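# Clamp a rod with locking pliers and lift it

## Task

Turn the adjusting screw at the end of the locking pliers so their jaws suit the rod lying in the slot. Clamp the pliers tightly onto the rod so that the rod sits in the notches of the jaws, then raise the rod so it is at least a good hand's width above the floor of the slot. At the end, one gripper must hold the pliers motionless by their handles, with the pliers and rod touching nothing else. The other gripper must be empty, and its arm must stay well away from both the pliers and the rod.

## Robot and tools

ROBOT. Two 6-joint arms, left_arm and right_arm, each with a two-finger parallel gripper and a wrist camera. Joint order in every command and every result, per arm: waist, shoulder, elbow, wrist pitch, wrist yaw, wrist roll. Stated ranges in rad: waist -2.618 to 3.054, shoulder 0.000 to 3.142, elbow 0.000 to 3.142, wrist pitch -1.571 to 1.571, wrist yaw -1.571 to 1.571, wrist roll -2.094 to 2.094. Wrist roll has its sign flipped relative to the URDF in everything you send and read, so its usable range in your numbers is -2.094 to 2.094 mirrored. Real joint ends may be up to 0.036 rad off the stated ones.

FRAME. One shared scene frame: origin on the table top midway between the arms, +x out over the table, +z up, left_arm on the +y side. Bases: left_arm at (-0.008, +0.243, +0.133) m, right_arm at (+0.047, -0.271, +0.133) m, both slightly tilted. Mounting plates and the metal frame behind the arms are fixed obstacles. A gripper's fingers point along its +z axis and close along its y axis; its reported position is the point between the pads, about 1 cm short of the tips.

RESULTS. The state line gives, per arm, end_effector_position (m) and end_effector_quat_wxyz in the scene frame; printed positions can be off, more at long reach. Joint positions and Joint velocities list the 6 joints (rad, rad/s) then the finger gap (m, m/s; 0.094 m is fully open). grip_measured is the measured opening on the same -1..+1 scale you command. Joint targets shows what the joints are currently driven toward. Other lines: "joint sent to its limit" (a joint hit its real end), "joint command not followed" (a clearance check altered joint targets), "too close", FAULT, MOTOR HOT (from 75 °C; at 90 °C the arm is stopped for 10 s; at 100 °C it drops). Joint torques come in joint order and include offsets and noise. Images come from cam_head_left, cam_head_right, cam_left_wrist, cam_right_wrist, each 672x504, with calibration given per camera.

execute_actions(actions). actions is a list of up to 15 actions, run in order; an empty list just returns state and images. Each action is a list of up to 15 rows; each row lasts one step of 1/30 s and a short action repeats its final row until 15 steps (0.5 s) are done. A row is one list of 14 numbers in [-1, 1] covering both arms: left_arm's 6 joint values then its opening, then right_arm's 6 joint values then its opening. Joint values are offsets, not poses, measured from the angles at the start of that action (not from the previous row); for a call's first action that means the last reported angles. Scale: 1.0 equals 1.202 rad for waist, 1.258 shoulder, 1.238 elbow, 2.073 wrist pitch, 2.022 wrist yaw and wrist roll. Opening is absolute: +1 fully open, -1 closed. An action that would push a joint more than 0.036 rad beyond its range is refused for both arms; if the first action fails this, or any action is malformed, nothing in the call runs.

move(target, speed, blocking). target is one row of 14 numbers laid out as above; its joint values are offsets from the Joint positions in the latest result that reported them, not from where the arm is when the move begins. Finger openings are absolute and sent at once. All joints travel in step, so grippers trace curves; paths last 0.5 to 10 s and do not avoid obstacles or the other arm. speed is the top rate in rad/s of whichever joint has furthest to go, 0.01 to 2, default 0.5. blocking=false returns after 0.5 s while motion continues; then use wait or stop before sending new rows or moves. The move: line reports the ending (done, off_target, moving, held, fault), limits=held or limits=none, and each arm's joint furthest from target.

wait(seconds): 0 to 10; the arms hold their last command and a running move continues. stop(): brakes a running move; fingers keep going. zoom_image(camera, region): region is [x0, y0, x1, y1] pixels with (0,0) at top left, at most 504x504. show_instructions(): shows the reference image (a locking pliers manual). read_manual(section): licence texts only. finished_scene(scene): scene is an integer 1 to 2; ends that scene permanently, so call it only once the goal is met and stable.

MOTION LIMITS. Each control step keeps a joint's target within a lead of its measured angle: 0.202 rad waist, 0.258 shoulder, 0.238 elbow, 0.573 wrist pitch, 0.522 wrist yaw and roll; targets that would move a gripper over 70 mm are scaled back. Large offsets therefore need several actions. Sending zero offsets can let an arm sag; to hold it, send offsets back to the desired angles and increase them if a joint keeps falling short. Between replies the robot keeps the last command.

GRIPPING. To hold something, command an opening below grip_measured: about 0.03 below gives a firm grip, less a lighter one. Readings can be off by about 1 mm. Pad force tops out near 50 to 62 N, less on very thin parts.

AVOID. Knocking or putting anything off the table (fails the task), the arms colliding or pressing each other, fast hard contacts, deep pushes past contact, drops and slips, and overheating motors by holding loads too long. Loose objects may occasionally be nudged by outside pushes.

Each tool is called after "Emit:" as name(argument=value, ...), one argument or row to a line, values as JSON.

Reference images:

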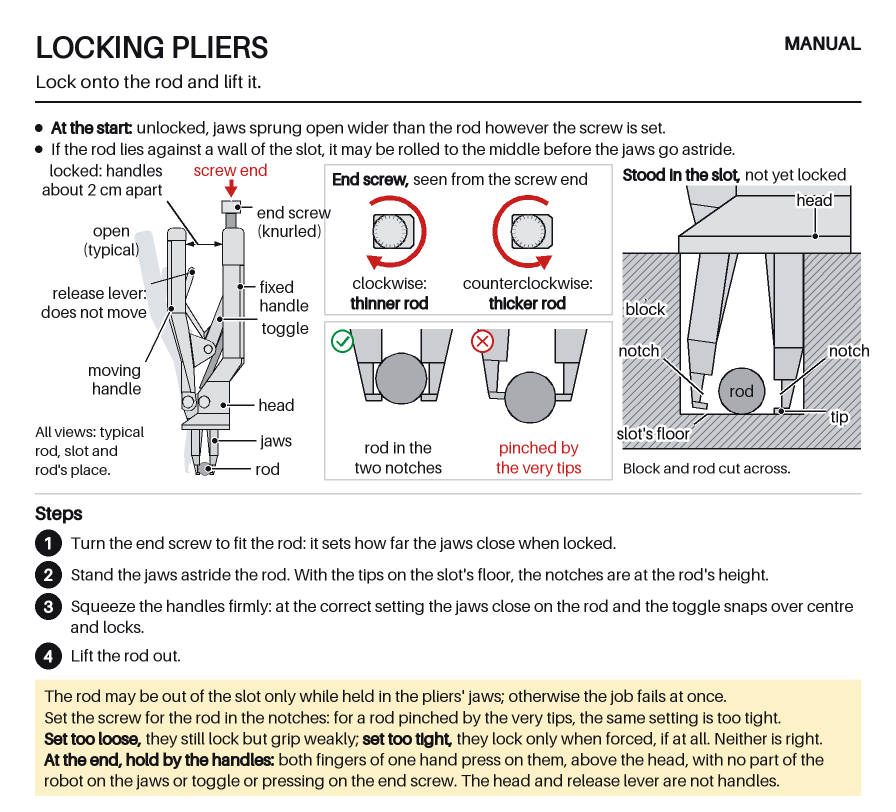

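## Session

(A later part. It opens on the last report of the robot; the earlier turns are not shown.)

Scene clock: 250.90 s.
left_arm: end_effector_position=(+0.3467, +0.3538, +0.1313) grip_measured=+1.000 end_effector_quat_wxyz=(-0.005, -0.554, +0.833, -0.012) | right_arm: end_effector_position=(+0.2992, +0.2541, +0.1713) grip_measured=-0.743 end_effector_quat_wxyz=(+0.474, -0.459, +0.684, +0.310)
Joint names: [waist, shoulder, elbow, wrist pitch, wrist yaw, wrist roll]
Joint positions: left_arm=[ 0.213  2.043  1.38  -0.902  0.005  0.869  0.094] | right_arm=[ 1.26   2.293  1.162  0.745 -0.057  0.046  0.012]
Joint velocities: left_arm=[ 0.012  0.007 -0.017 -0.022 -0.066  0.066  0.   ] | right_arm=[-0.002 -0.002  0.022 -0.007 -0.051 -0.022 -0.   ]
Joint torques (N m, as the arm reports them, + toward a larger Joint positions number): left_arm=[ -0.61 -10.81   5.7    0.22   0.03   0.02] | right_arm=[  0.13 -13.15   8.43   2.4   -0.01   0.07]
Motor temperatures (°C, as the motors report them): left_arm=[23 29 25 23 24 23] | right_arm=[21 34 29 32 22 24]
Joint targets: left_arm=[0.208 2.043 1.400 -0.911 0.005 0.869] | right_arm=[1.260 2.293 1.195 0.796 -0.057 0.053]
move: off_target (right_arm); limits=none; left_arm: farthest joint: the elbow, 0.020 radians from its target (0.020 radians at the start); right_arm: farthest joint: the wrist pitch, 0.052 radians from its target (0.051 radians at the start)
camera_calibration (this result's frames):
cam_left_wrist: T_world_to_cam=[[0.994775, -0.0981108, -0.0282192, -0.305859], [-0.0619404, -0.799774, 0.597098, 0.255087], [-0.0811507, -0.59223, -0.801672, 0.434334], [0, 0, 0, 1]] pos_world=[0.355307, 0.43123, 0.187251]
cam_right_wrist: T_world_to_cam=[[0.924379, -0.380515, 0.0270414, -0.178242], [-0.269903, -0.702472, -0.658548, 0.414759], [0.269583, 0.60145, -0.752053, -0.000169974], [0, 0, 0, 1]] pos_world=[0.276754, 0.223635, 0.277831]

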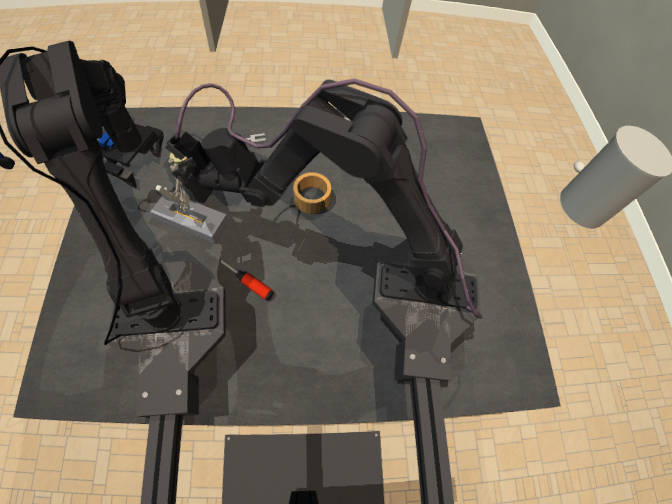

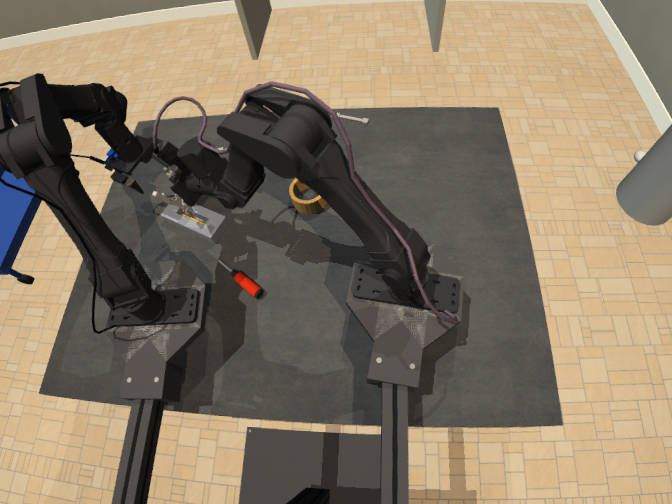

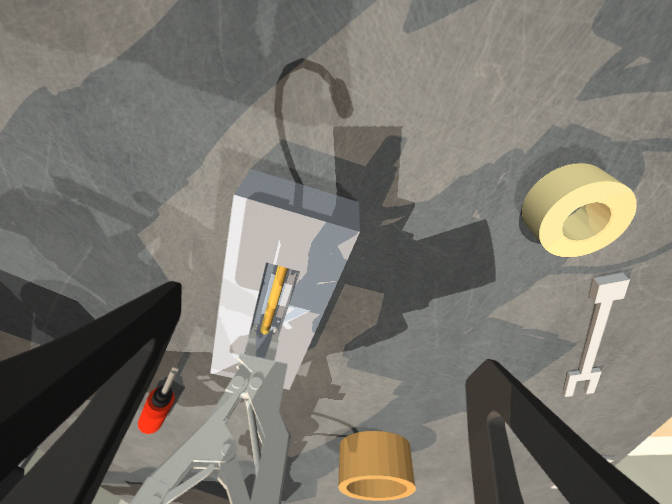

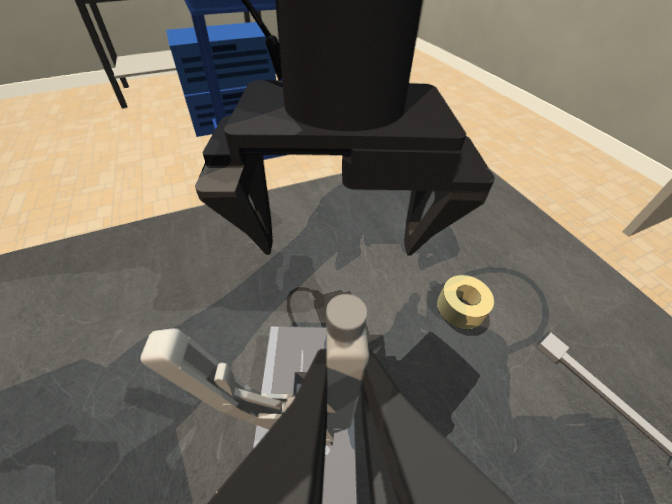

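Emit:
move(
  target=[-0.004, 0.0, 0.016, -0.004, 0.0, 0.0, 1.0, 0.0, 0.04, 0.027, 0.049, 0.0, 0.002, -0.84],
  speed=0.06,
)

Emit:
zoom_image(
  camera="cam_left_wrist",
  region=[225, 260, 315, 360],
)

Scene clock: 258.70 s.
left_arm: end_effector_position=(+0.3467, +0.3538, +0.1313) grip_measured=+1.000 end_effector_quat_wxyz=(-0.005, -0.554, +0.833, -0.012) | right_arm: end_effector_position=(+0.2991, +0.2543, +0.1555) grip_measured=-0.743 end_effector_quat_wxyz=(+0.475, -0.459, +0.684, +0.310)
Joint names: [waist, shoulder, elbow, wrist pitch, wrist yaw, wrist roll]
Joint positions: left_arm=[ 0.213  2.043  1.38  -0.902  0.005  0.869  0.094] | right_arm=[ 1.26   2.342  1.162  0.795 -0.057  0.046  0.012]
Joint velocities: left_arm=[-0.007 -0.012 -0.012  0.022  0.007 -0.037  0.   ] | right_arm=[ 0.002 -0.022 -0.007 -0.037 -0.051 -0.007  0.   ]
Joint torques (N m, as the arm reports them, + toward a larger Joint positions number): left_arm=[ -0.61 -10.82   5.69   0.22   0.04   0.02] | right_arm=[  0.13 -13.21   8.26   2.4   -0.01   0.03]
Motor temperatures (°C, as the motors report them): left_arm=[23 29 25 23 24 23] | right_arm=[21 35 29 33 22 24]
Joint targets: left_arm=[0.208 2.043 1.400 -0.911 0.005 0.869] | right_arm=[1.260 2.344 1.195 0.846 -0.057 0.050]
move: off_target (right_arm); limits=none; left_arm: farthest joint: the elbow, 0.020 radians from its target (0.020 radians at the start); right_arm: farthest joint: the wrist pitch, 0.051 radians from its target (0.101 radians at the start)
camera_calibration (this result's frames):
cam_left_wrist: T_world_to_cam=[[0.994775, -0.0981108, -0.0282192, -0.305859], [-0.0619404, -0.799774, 0.597098, 0.255087], [-0.0811507, -0.59223, -0.801672, 0.434334], [0, 0, 0, 1]] pos_world=[0.355307, 0.43123, 0.187251]
cam_right_wrist: T_world_to_cam=[[0.92444, -0.380309, 0.0278694, -0.177848], [-0.268839, -0.701826, -0.659671, 0.404184], [0.270438, 0.602334, -0.751037, -0.0127774], [0, 0, 0, 1]] pos_world=[0.276526, 0.223726, 0.261989]

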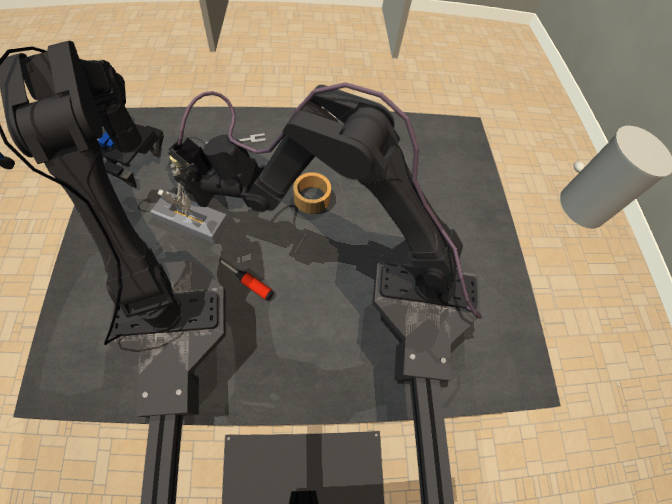

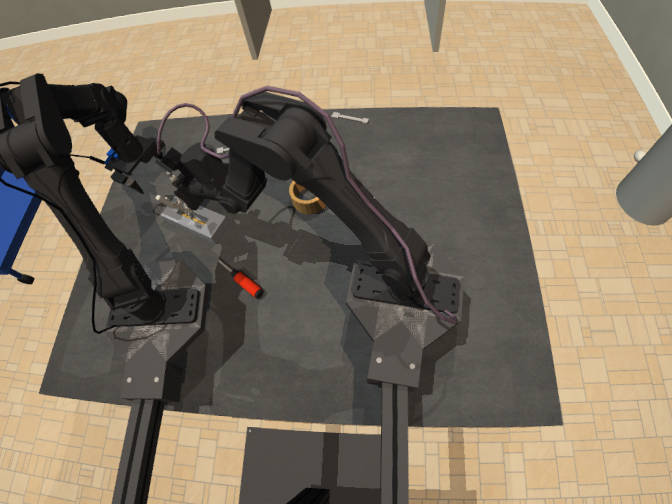

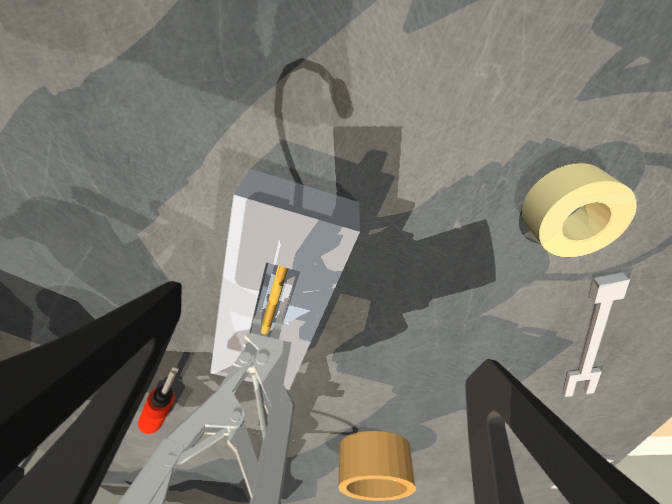

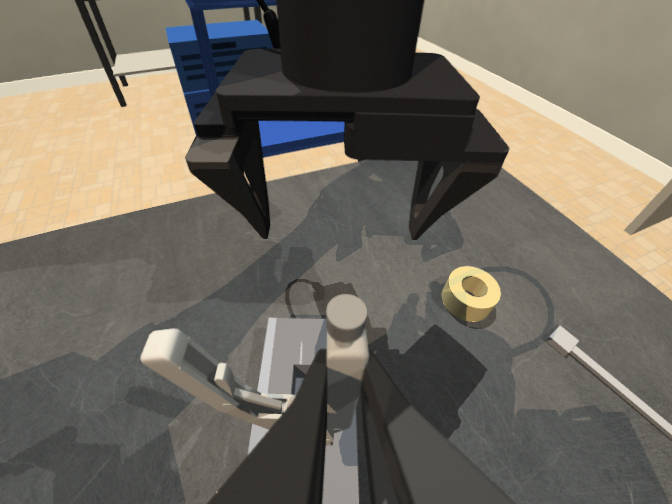

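Region (225, 260, 315, 360) of cam_left_wrist's 672x504 image, scaled by 5.040, with more detail than that image has; it fills the left 454 columns of this view, and the rest is white.

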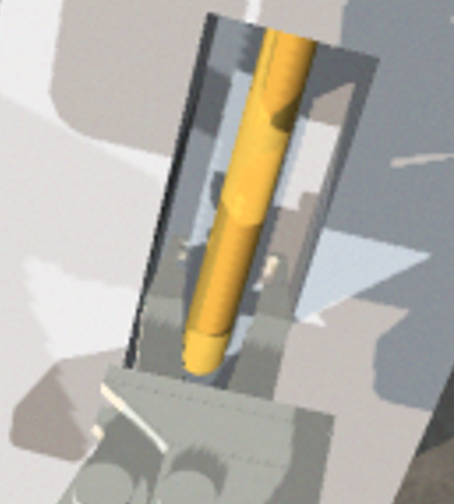

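Emit:
move(
  target=[-0.004, 0.0, 0.016, -0.004, 0.0, 0.0, 1.0, 0.0, 0.036, 0.027, 0.046, 0.0, 0.0, -0.84],
  speed=0.06,
)

Emit:
zoom_image(
  camera="cam_left_wrist",
  region=[225, 260, 315, 360],
)

Scene clock: 264.63 s.
left_arm: end_effector_position=(+0.3467, +0.3538, +0.1313) grip_measured=+1.000 end_effector_quat_wxyz=(-0.005, -0.554, +0.833, -0.012) | right_arm: end_effector_position=(+0.2987, +0.2539, +0.1412) grip_measured=-0.743 end_effector_quat_wxyz=(+0.475, -0.459, +0.684, +0.310)
Joint names: [waist, shoulder, elbow, wrist pitch, wrist yaw, wrist roll]
Joint positions: left_arm=[ 0.213  2.043  1.38  -0.902  0.005  0.869  0.094] | right_arm=[ 1.26   2.385  1.162  0.839 -0.057  0.046  0.012]
Joint velocities: left_arm=[-0.002  0.002 -0.007  0.022  0.037  0.037  0.   ] | right_arm=[-0.012 -0.002  0.007 -0.007 -0.037  0.037  0.   ]
Joint torques (N m, as the arm reports them, + toward a larger Joint positions number): left_arm=[ -0.62 -10.82   5.7    0.22   0.03   0.03] | right_arm=[  0.14 -13.19   8.01   2.4    0.    -0.01]
Motor temperatures (°C, as the motors report them): left_arm=[23 29 25 22 24 23] | right_arm=[21 35 29 33 22 24]
Joint targets: left_arm=[0.208 2.043 1.400 -0.911 0.005 0.869] | right_arm=[1.260 2.387 1.195 0.891 -0.057 0.046]
move: off_target (right_arm); limits=none; left_arm: farthest joint: the elbow, 0.020 radians from its target (0.020 radians at the start); right_arm: farthest joint: the wrist pitch, 0.051 radians from its target (0.095 radians at the start)
camera_calibration (this result's frames):
cam_left_wrist: T_world_to_cam=[[0.994775, -0.0981108, -0.0282192, -0.305859], [-0.0619404, -0.799774, 0.597098, 0.255087], [-0.0811507, -0.59223, -0.801672, 0.434334], [0, 0, 0, 1]] pos_world=[0.355307, 0.43123, 0.187251]
cam_right_wrist: T_world_to_cam=[[0.924427, -0.380336, 0.0279272, -0.177242], [-0.268619, -0.701374, -0.660241, 0.394231], [0.270701, 0.602843, -0.750534, -0.0234057], [0, 0, 0, 1]] pos_world=[0.276081, 0.223202, 0.247671]

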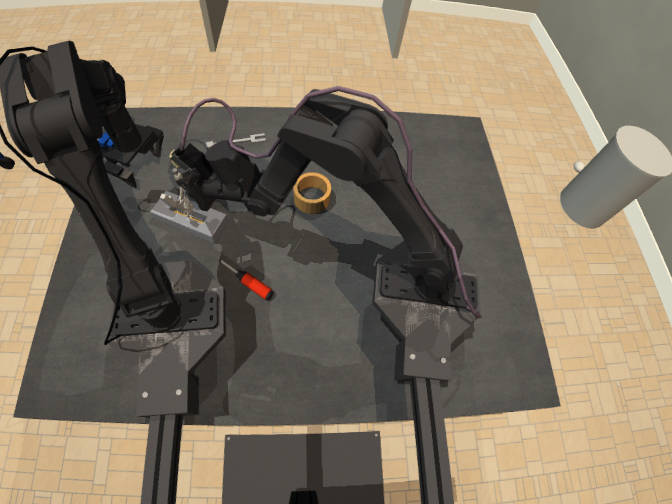

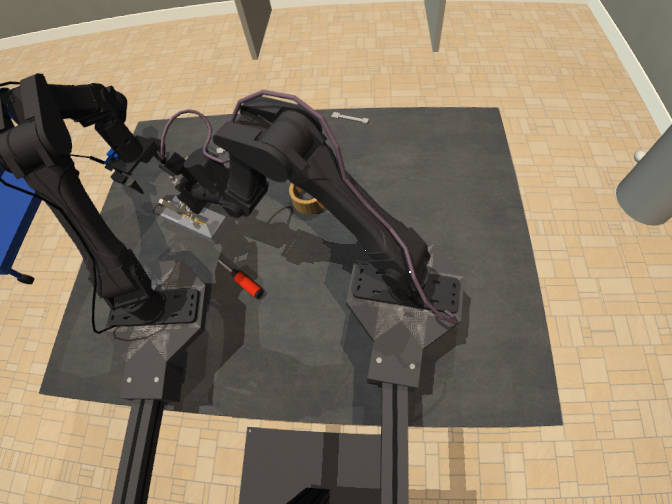

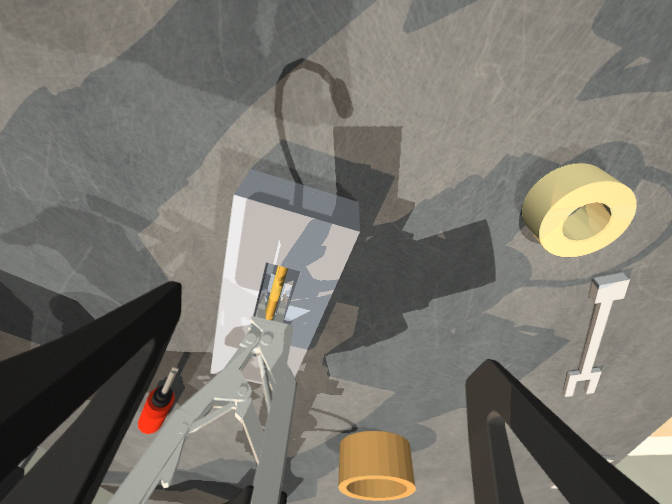

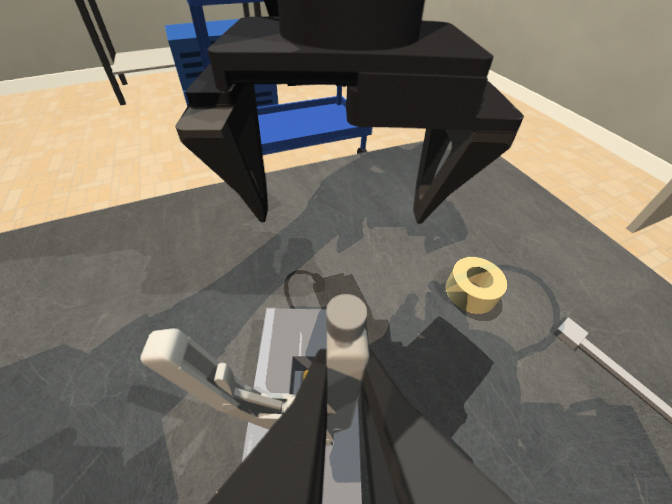

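Region (225, 260, 315, 360) of cam_left_wrist's 672x504 image, scaled by 5.040, with more detail than that image has; it fills the left 454 columns of this view, and the rest is white.

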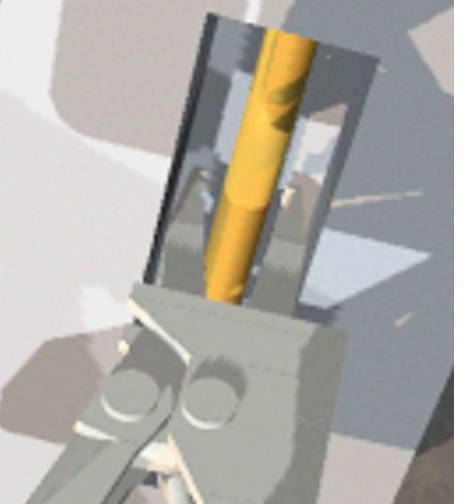

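Emit:
move(
  target=[-0.004, 0.0, 0.016, -0.004, 0.0, 0.0, 1.0, 0.0, 0.022, 0.027, 0.037, 0.0, 0.0, -0.84],
  speed=0.05,
)

Emit:
zoom_image(
  camera="cam_left_wrist",
  region=[225, 260, 315, 360],
)

Scene clock: 269.83 s.
left_arm: end_effector_position=(+0.3467, +0.3538, +0.1313) grip_measured=+1.000 end_effector_quat_wxyz=(-0.005, -0.554, +0.833, -0.012) | right_arm: end_effector_position=(+0.2990, +0.2544, +0.1371) grip_measured=-0.743 end_effector_quat_wxyz=(+0.480, -0.457, +0.680, +0.313)
Joint names: [waist, shoulder, elbow, wrist pitch, wrist yaw, wrist roll]
Joint positions: left_arm=[ 0.213  2.043  1.38  -0.902  0.005  0.869  0.094] | right_arm=[ 1.26   2.407  1.162  0.874 -0.056  0.046  0.012]
Joint velocities: left_arm=[-0.002  0.002 -0.007 -0.007 -0.081  0.095  0.   ] | right_arm=[ 0.007 -0.012 -0.012 -0.037 -0.125  0.022 -0.   ]
Joint torques (N m, as the arm reports them, + toward a larger Joint positions number): left_arm=[ -0.62 -10.82   5.7    0.22   0.03   0.02] | right_arm=[  0.11 -12.85   7.92   2.32   0.     0.  ]
Motor temperatures (°C, as the motors report them): left_arm=[23 29 25 22 24 23] | right_arm=[21 35 29 33 22 24]
Joint targets: left_arm=[0.208 2.043 1.400 -0.911 0.005 0.869] | right_arm=[1.260 2.413 1.195 0.916 -0.056 0.046]
move: off_target (right_arm); limits=none; left_arm: farthest joint: the elbow, 0.020 radians from its target (0.020 radians at the start); right_arm: farthest joint: the wrist pitch, 0.042 radians from its target (0.076 radians at the start)
camera_calibration (this result's frames):
cam_left_wrist: T_world_to_cam=[[0.994775, -0.0981108, -0.0282192, -0.305859], [-0.0619404, -0.799774, 0.597098, 0.255087], [-0.0811507, -0.59223, -0.801672, 0.434334], [0, 0, 0, 1]] pos_world=[0.355307, 0.43123, 0.187251]
cam_right_wrist: T_world_to_cam=[[0.924066, -0.38113, 0.0290377, -0.177036], [-0.265015, -0.693577, -0.669864, 0.390231], [0.275445, 0.611303, -0.741915, -0.0316044], [0, 0, 0, 1]] pos_world=[0.275715, 0.222501, 0.243095]

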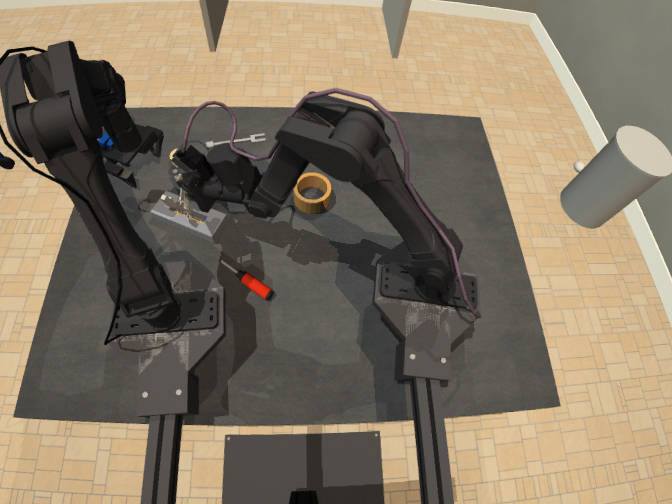

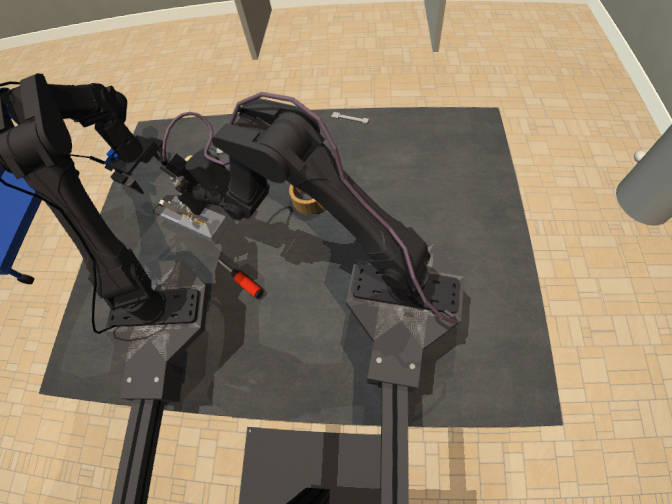

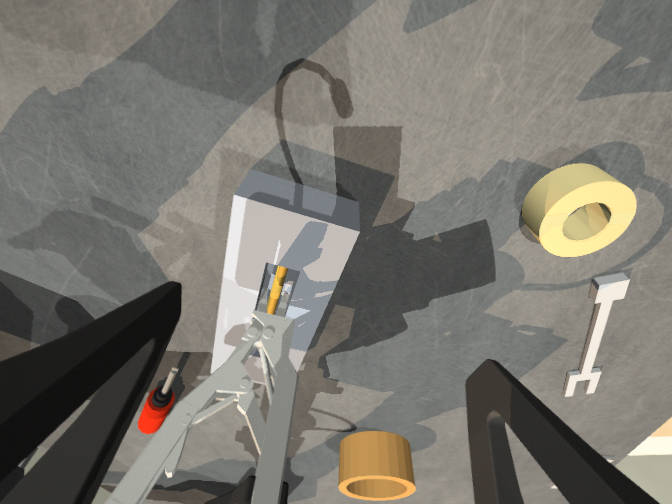

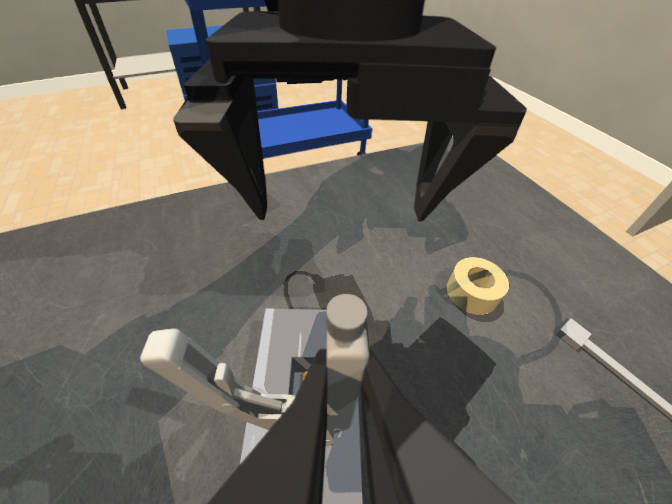

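Region (225, 260, 315, 360) of cam_left_wrist's 672x504 image, scaled by 5.040, with more detail than that image has; it fills the left 454 columns of this view, and the rest is white.

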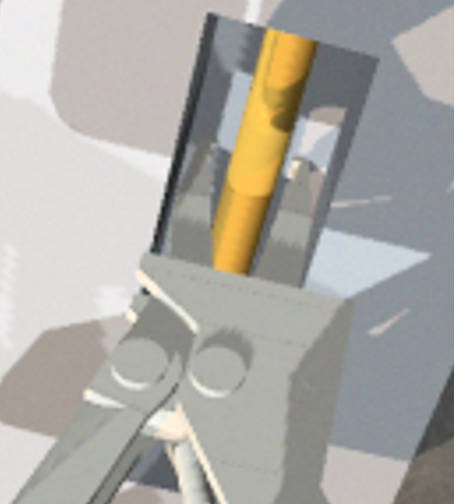

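Emit:
execute_actions(
  actions=[
    [[-0.004,0,0.016,-0.004,0,0,1,0,0,0.024,0.016,0,0,-0.84],[-0.004,0,0.016,-0.004,0,0,1,0,0,0.022,0.013,0,0,-0.84],[-0.004,0,0.016,-0.004,0,0,1,0,0,0.02,0.010,0,0,-0.84],[-0.004,0,0.016,-0.004,0,0,1,0,0,0.018,0.007,0,0,-0.84],[-0.004,0,0.016,-0.004,0,0,1,0,0,0.016,0.004,0,0,-0.84],[-0.004,0,0.016,-0.004,0,0,1,0,0,0.014,0.002,0,0,-0.84],[-0.004,0,0.016,-0.004,0,0,1,0,0,0.012,0.0,0,0,-0.84]],
  ],
)

Scene clock: 296.27 s.
left_arm: end_effector_position=(+0.3467, +0.3538, +0.1313) grip_measured=+1.000 end_effector_quat_wxyz=(-0.005, -0.554, +0.833, -0.012) | right_arm: end_effector_position=(+0.2990, +0.2544, +0.1371) grip_measured=-0.743 end_effector_quat_wxyz=(+0.480, -0.457, +0.681, +0.313)
Joint names: [waist, shoulder, elbow, wrist pitch, wrist yaw, wrist roll]
Joint positions: left_arm=[ 0.213  2.043  1.38  -0.902  0.005  0.869  0.094] | right_arm=[ 1.26   2.407  1.162  0.873 -0.056  0.046  0.012]
Joint velocities: left_arm=[ 0.012 -0.007 -0.002 -0.037  0.007  0.007  0.   ] | right_arm=[ 0.007  0.012 -0.012 -0.022  0.007 -0.007 -0.   ]
Joint torques (N m, as the arm reports them, + toward a larger Joint positions number): left_arm=[ -0.62 -10.82   5.71   0.22   0.04   0.02] | right_arm=[  0.13 -13.44   6.36   1.9   -0.01   0.01]
Motor temperatures (°C, as the motors report them): left_arm=[23 29 25 22 24 23] | right_arm=[21 36 29 34 22 24]
Joint targets: left_arm=[0.208 2.043 1.400 -0.911 0.005 0.869] | right_arm=[1.260 2.407 1.176 0.874 -0.056 0.046]
camera_calibration (this result's frames):
cam_left_wrist: T_world_to_cam=[[0.994775, -0.0981108, -0.0282192, -0.305859], [-0.0619404, -0.799774, 0.597098, 0.255087], [-0.0811507, -0.59223, -0.801672, 0.434334], [0, 0, 0, 1]] pos_world=[0.355307, 0.43123, 0.187251]
cam_right_wrist: T_world_to_cam=[[0.924072, -0.381116, 0.0290091, -0.177032], [-0.265127, -0.693806, -0.669583, 0.3902], [0.275315, 0.611052, -0.742171, -0.0315106], [0, 0, 0, 1]] pos_world=[0.275718, 0.222508, 0.243021]

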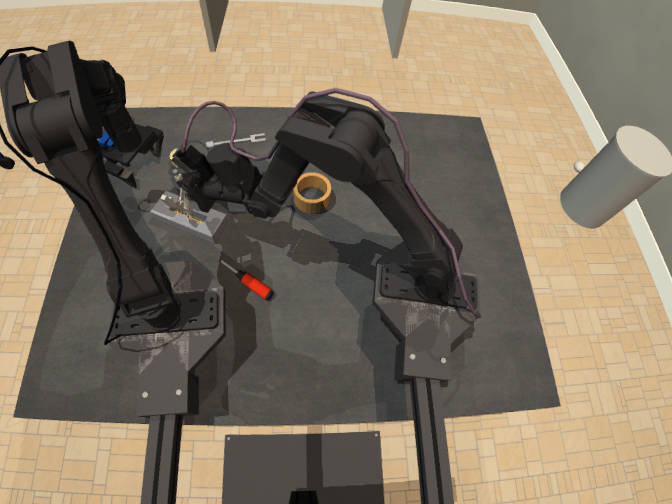

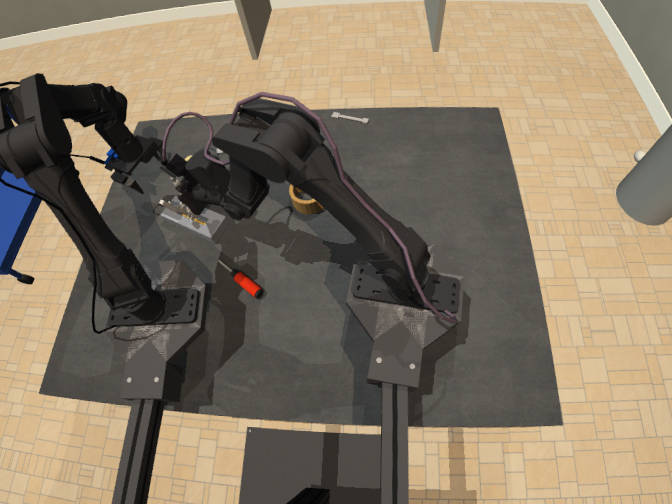

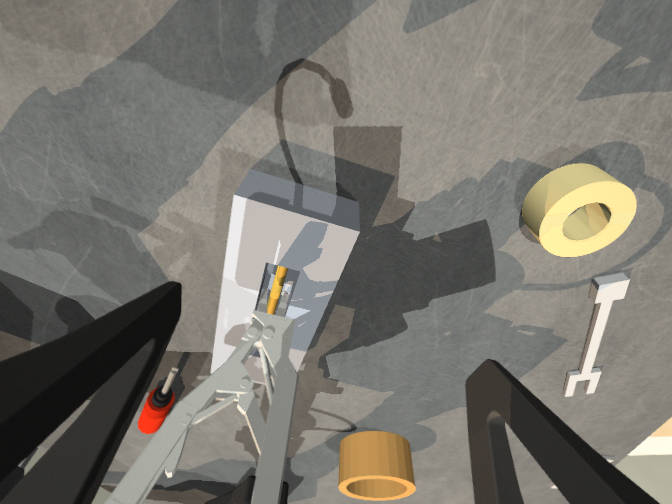

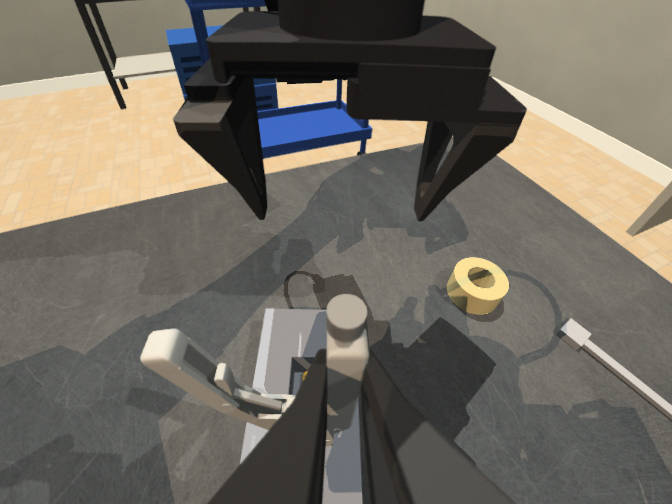

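Emit:
execute_actions(
  actions=[
    [[-0.004,0,0.016,-0.004,0,0,1,0,0,0.012,0,0,0,-0.76],[-0.004,0,0.016,-0.004,0,0,1,0,0,0.012,0,0,0,-0.74],[-0.004,0,0.016,-0.004,0,0,1,0,0,0.012,0,0,0,-0.71],[-0.004,0,0.016,-0.004,0,0,1,0,0,0.012,0,0,0,-0.7],[-0.004,0,0.016,-0.004,0,0,1,0,0,0.012,0,0,0,-0.7],[-0.004,0,0.016,-0.004,0,0,1,0,0,0.012,0,0,0,-0.7],[-0.004,0,0.016,-0.004,0,0,1,0,0,0.012,0,0,0,-0.7],[-0.004,0,0.016,-0.004,0,0,1,0,0,0.012,0,0,0,-0.7],[-0.004,0,0.016,-0.004,0,0,1,0,0,0.012,0,0,0,-0.72],[-0.004,0,0.016,-0.004,0,0,1,0,0,0.012,0,0,0,-0.74],[-0.004,0,0.016,-0.004,0,0,1,0,0,0.012,0,0,0,-0.76],[-0.004,0,0.016,-0.004,0,0,1,0,0,0.012,0,0,0,-0.78]],
  ],
)

Scene clock: 311.63 s.
left_arm: end_effector_position=(+0.3467, +0.3538, +0.1313) grip_measured=+1.000 end_effector_quat_wxyz=(-0.005, -0.554, +0.833, -0.012) | right_arm: end_effector_position=(+0.2990, +0.2544, +0.1371) grip_measured=-0.741 end_effector_quat_wxyz=(+0.480, -0.457, +0.681, +0.313)
Joint names: [waist, shoulder, elbow, wrist pitch, wrist yaw, wrist roll]
Joint positions: left_arm=[ 0.213  2.043  1.38  -0.902  0.005  0.869  0.094] | right_arm=[ 1.26   2.407  1.162  0.873 -0.056  0.046  0.012]
Joint velocities: left_arm=[-0.012  0.007  0.012  0.007 -0.066 -0.022  0.   ] | right_arm=[ 0.002 -0.012  0.002  0.007  0.081  0.051 -0.001]
Joint torques (N m, as the arm reports them, + toward a larger Joint positions number): left_arm=[ -0.62 -10.82   5.7    0.23   0.03   0.02] | right_arm=[  0.1  -13.47   6.36   1.9    0.     0.02]
Motor temperatures (°C, as the motors report them): left_arm=[23 30 26 22 24 23] | right_arm=[21 37 29 34 22 24]
Joint targets: left_arm=[0.208 2.043 1.400 -0.911 0.005 0.869] | right_arm=[1.260 2.407 1.176 0.873 -0.056 0.046]
camera_calibration (this result's frames):
cam_left_wrist: T_world_to_cam=[[0.994775, -0.0981108, -0.0282192, -0.305859], [-0.0619404, -0.799774, 0.597098, 0.255087], [-0.0811507, -0.59223, -0.801672, 0.434334], [0, 0, 0, 1]] pos_world=[0.355307, 0.43123, 0.187251]
cam_right_wrist: T_world_to_cam=[[0.924072, -0.381116, 0.0290091, -0.177032], [-0.265127, -0.693806, -0.669583, 0.3902], [0.275315, 0.611052, -0.742171, -0.0315106], [0, 0, 0, 1]] pos_world=[0.275718, 0.222508, 0.243021]

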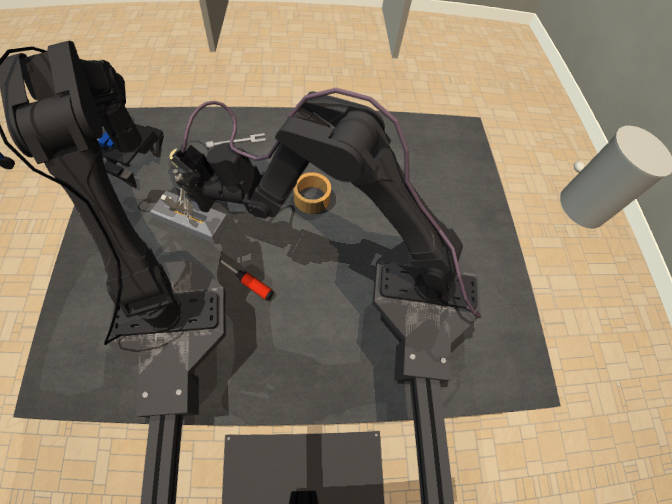

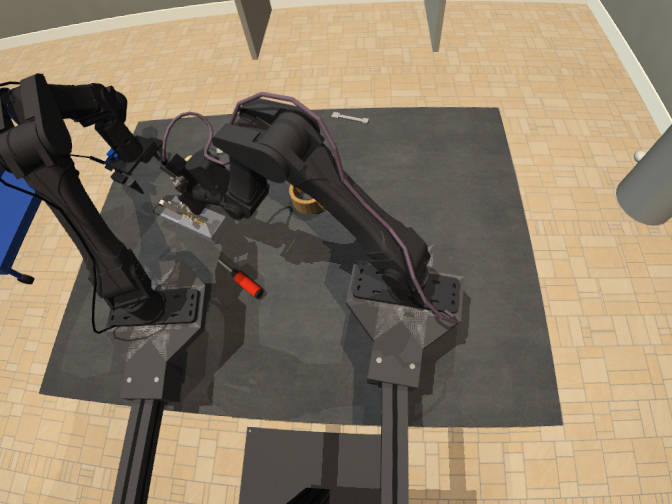

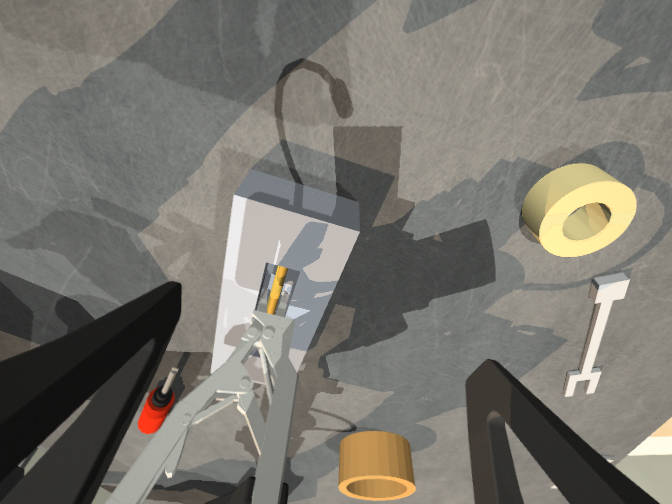

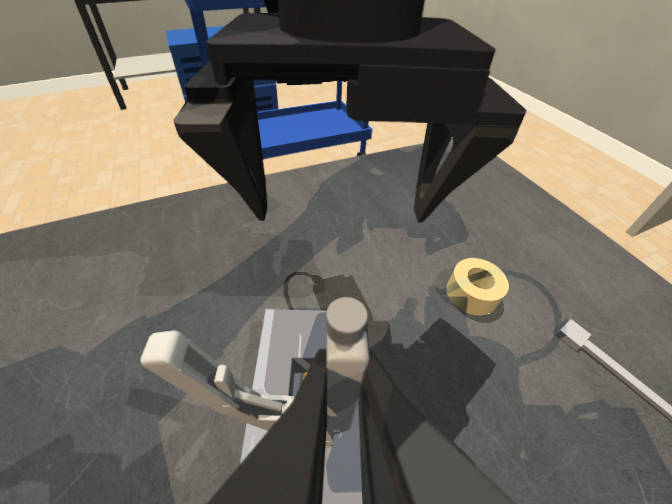

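Emit:
execute_actions(
  actions=[
    [[-0.004,0,0.016,-0.004,0,0,1,0,0,0.012,0,0,0,-0.75],[-0.004,0,0.016,-0.004,0,0,1,0,0,0.012,0,0,0,-0.72],[-0.004,0,0.016,-0.004,0,0,1,0,0,0.012,0,0,0,-0.69],[-0.004,0,0.016,-0.004,0,0,1,0,0,0.012,0,0,0,-0.66],[-0.004,0,0.016,-0.004,0,0,1,0,0,0.012,0,0,0,-0.64]],
    [[-0.004,0,0.016,-0.004,0,0,1,0,0,0.012,0,0,0,-0.64],[-0.004,0,0.016,-0.004,0,0,1,0,0,0.012,0,0,0,-0.66],[-0.004,0,0.016,-0.004,0,0,1,0,0,0.012,0,0,0,-0.68],[-0.004,0,0.016,-0.004,0,0,1,0,0,0.012,0,0,0,-0.70],[-0.004,0,0.016,-0.004,0,0,1,0,0,0.012,0,0,0,-0.72],[-0.004,0,0.016,-0.004,0,0,1,0,0,0.012,0,0,0,-0.74],[-0.004,0,0.016,-0.004,0,0,1,0,0,0.012,0,0,0,-0.76],[-0.004,0,0.016,-0.004,0,0,1,0,0,0.012,0,0,0,-0.78]],
  ],
)

Scene clock: 319.73 s.
left_arm: end_effector_position=(+0.3467, +0.3538, +0.1313) grip_measured=+1.000 end_effector_quat_wxyz=(-0.005, -0.554, +0.833, -0.012) | right_arm: end_effector_position=(+0.2990, +0.2544, +0.1371) grip_measured=-0.741 end_effector_quat_wxyz=(+0.480, -0.457, +0.681, +0.313)
Joint names: [waist, shoulder, elbow, wrist pitch, wrist yaw, wrist roll]
Joint positions: left_arm=[ 0.213  2.043  1.38  -0.902  0.005  0.869  0.094] | right_arm=[ 1.26   2.407  1.162  0.873 -0.056  0.046  0.012]
Joint velocities: left_arm=[-0.007 -0.002  0.007  0.095 -0.037  0.066  0.   ] | right_arm=[-0.002 -0.027 -0.007  0.022 -0.051  0.037  0.001]
Joint torques (N m, as the arm reports them, + toward a larger Joint positions number): left_arm=[ -0.61 -10.82   5.7    0.22   0.03   0.02] | right_arm=[  0.04 -13.45   6.38   1.88   0.     0.01]
Motor temperatures (°C, as the motors report them): left_arm=[23 30 26 22 24 23] | right_arm=[21 37 29 34 22 24]
Joint targets: left_arm=[0.208 2.043 1.400 -0.911 0.005 0.869] | right_arm=[1.260 2.407 1.176 0.873 -0.056 0.046]
camera_calibration (this result's frames):
cam_left_wrist: T_world_to_cam=[[0.994775, -0.0981108, -0.0282192, -0.305859], [-0.0619404, -0.799774, 0.597098, 0.255087], [-0.0811507, -0.59223, -0.801672, 0.434334], [0, 0, 0, 1]] pos_world=[0.355307, 0.43123, 0.187251]
cam_right_wrist: T_world_to_cam=[[0.924072, -0.381116, 0.0290091, -0.177032], [-0.265127, -0.693806, -0.669583, 0.3902], [0.275315, 0.611052, -0.742171, -0.0315106], [0, 0, 0, 1]] pos_world=[0.275718, 0.222508, 0.243021]

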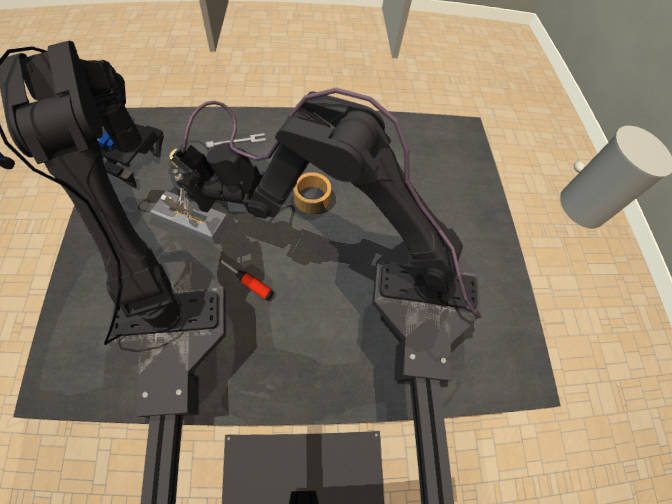

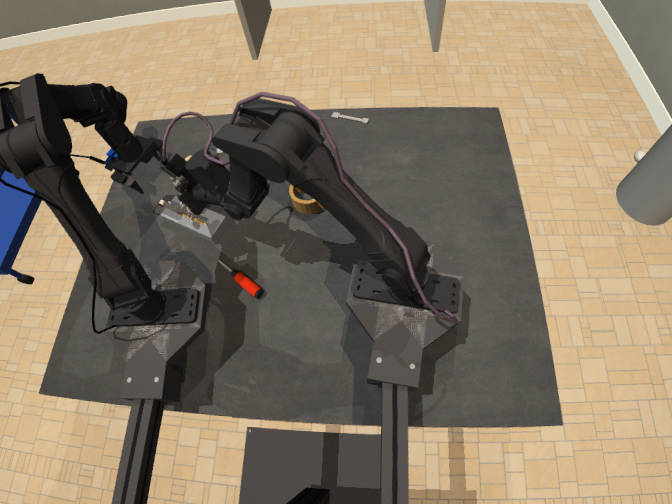

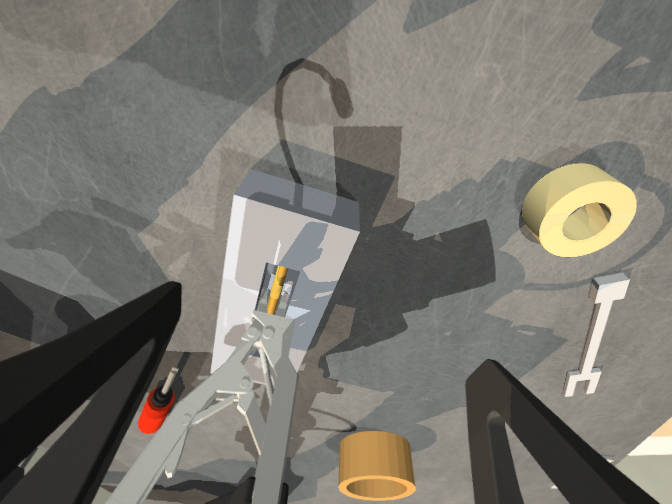

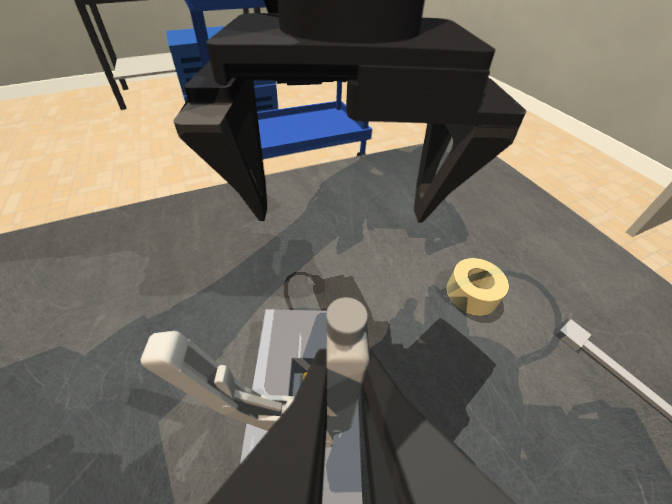

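Emit:
execute_actions(
  actions=[
    [[-0.004,0,0.016,-0.004,0,0,1,0,0,0.012,0,0,0,-0.75],[-0.004,0,0.016,-0.004,0,0,1,0,0,0.012,0,0,0,-0.72],[-0.004,0,0.016,-0.004,0,0,1,0,0,0.012,0,0,0,-0.68],[-0.004,0,0.016,-0.004,0,0,1,0,0,0.012,0,0,0,-0.63],[-0.004,0,0.016,-0.004,0,0,1,0,0,0.012,0,0,0,-0.58],[-0.004,0,0.016,-0.004,0,0,1,0,-0.005,0.012,0,0,0,-0.52],[-0.004,0,0.016,-0.004,0,0,1,0,-0.01,0.012,0,0,0,-0.46],[-0.004,0,0.016,-0.004,0,0,1,0,-0.015,0.012,0,0,0,-0.4],[-0.004,0,0.016,-0.004,0,0,1,0,-0.02,0.012,0,0,0,-0.35],[-0.004,0,0.016,-0.004,0,0,1,0,-0.025,0.012,0,0,0,-0.3],[-0.004,0,0.016,-0.004,0,0,1,0,-0.03,0.012,0,0,0,-0.3],[-0.004,0,0.016,-0.004,0,0,1,0,-0.034,0.012,0,0,0,-0.3],[-0.004,0,0.016,-0.004,0,0,1,0,-0.038,0.012,0,0,0,-0.3],[-0.004,0,0.016,-0.004,0,0,1,0,-0.04,0.012,0,0,0,-0.3],[-0.004,0,0.016,-0.004,0,0,1,0,-0.04,0.012,0,0,0,-0.3]],
  ],
)

Scene clock: 361.07 s.
left_arm: end_effector_position=(+0.3467, +0.3538, +0.1313) grip_measured=+1.000 end_effector_quat_wxyz=(-0.005, -0.554, +0.833, -0.012) | right_arm: end_effector_position=(+0.3005, +0.2569, +0.1526) grip_measured=-0.303 end_effector_quat_wxyz=(+0.490, -0.453, +0.674, +0.318)
Joint names: [waist, shoulder, elbow, wrist pitch, wrist yaw, wrist roll]
Joint positions: left_arm=[ 0.213  2.043  1.38  -0.902  0.005  0.869  0.094] | right_arm=[ 1.26   2.379  1.162  0.873 -0.056  0.046  0.033]
Joint velocities: left_arm=[-0.022 -0.007 -0.007 -0.022  0.037  0.051  0.   ] | right_arm=[-0.002 -0.183 -0.022  0.007  0.095  0.066 -0.001]
Joint torques (N m, as the arm reports them, + toward a larger Joint positions number): left_arm=[ -0.61 -10.83   5.69   0.22   0.03   0.02] | right_arm=[  0.1  -14.38   6.53   1.92   0.    -0.01]
Motor temperatures (°C, as the motors report them): left_arm=[23 30 26 22 24 23] | right_arm=[21 38 28 34 22 24]
Joint targets: left_arm=[0.208 2.043 1.400 -0.911 0.005 0.869] | right_arm=[1.260 2.357 1.176 0.873 -0.056 0.046]
camera_calibration (this result's frames):
cam_left_wrist: T_world_to_cam=[[0.994775, -0.0981108, -0.0282192, -0.305859], [-0.0619404, -0.799774, 0.597098, 0.255087], [-0.0811507, -0.59223, -0.801672, 0.434334], [0, 0, 0, 1]] pos_world=[0.355307, 0.43123, 0.187251]
cam_right_wrist: T_world_to_cam=[[0.923583, -0.382139, 0.031052, -0.177781], [-0.256949, -0.677051, -0.689622, 0.399078], [0.284555, 0.628945, -0.723503, -0.0321608], [0, 0, 0, 1]] pos_world=[0.275889, 0.222486, 0.257465]

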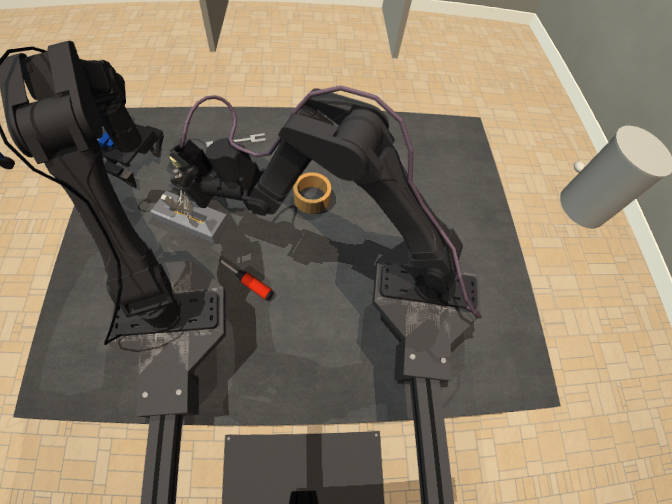

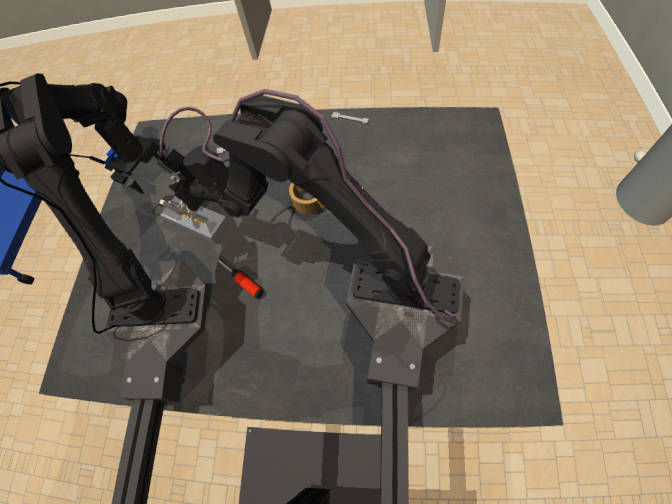

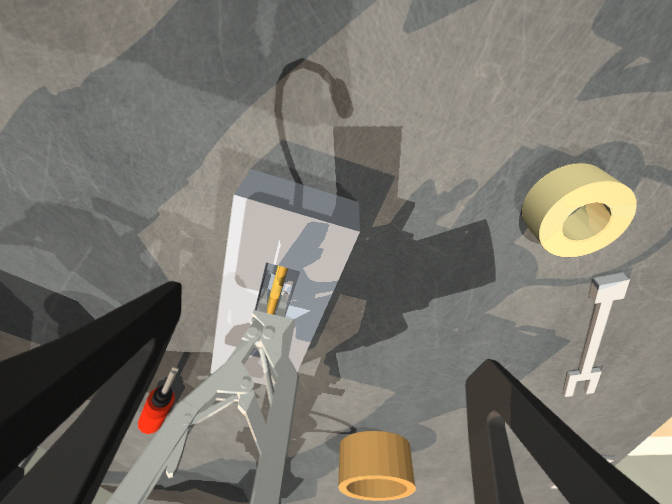

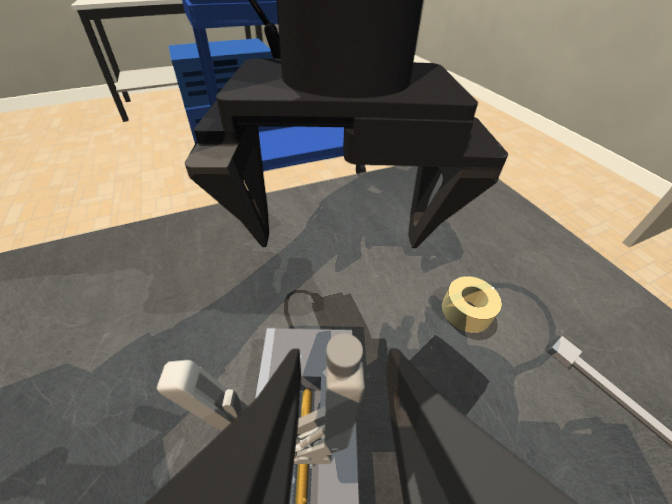

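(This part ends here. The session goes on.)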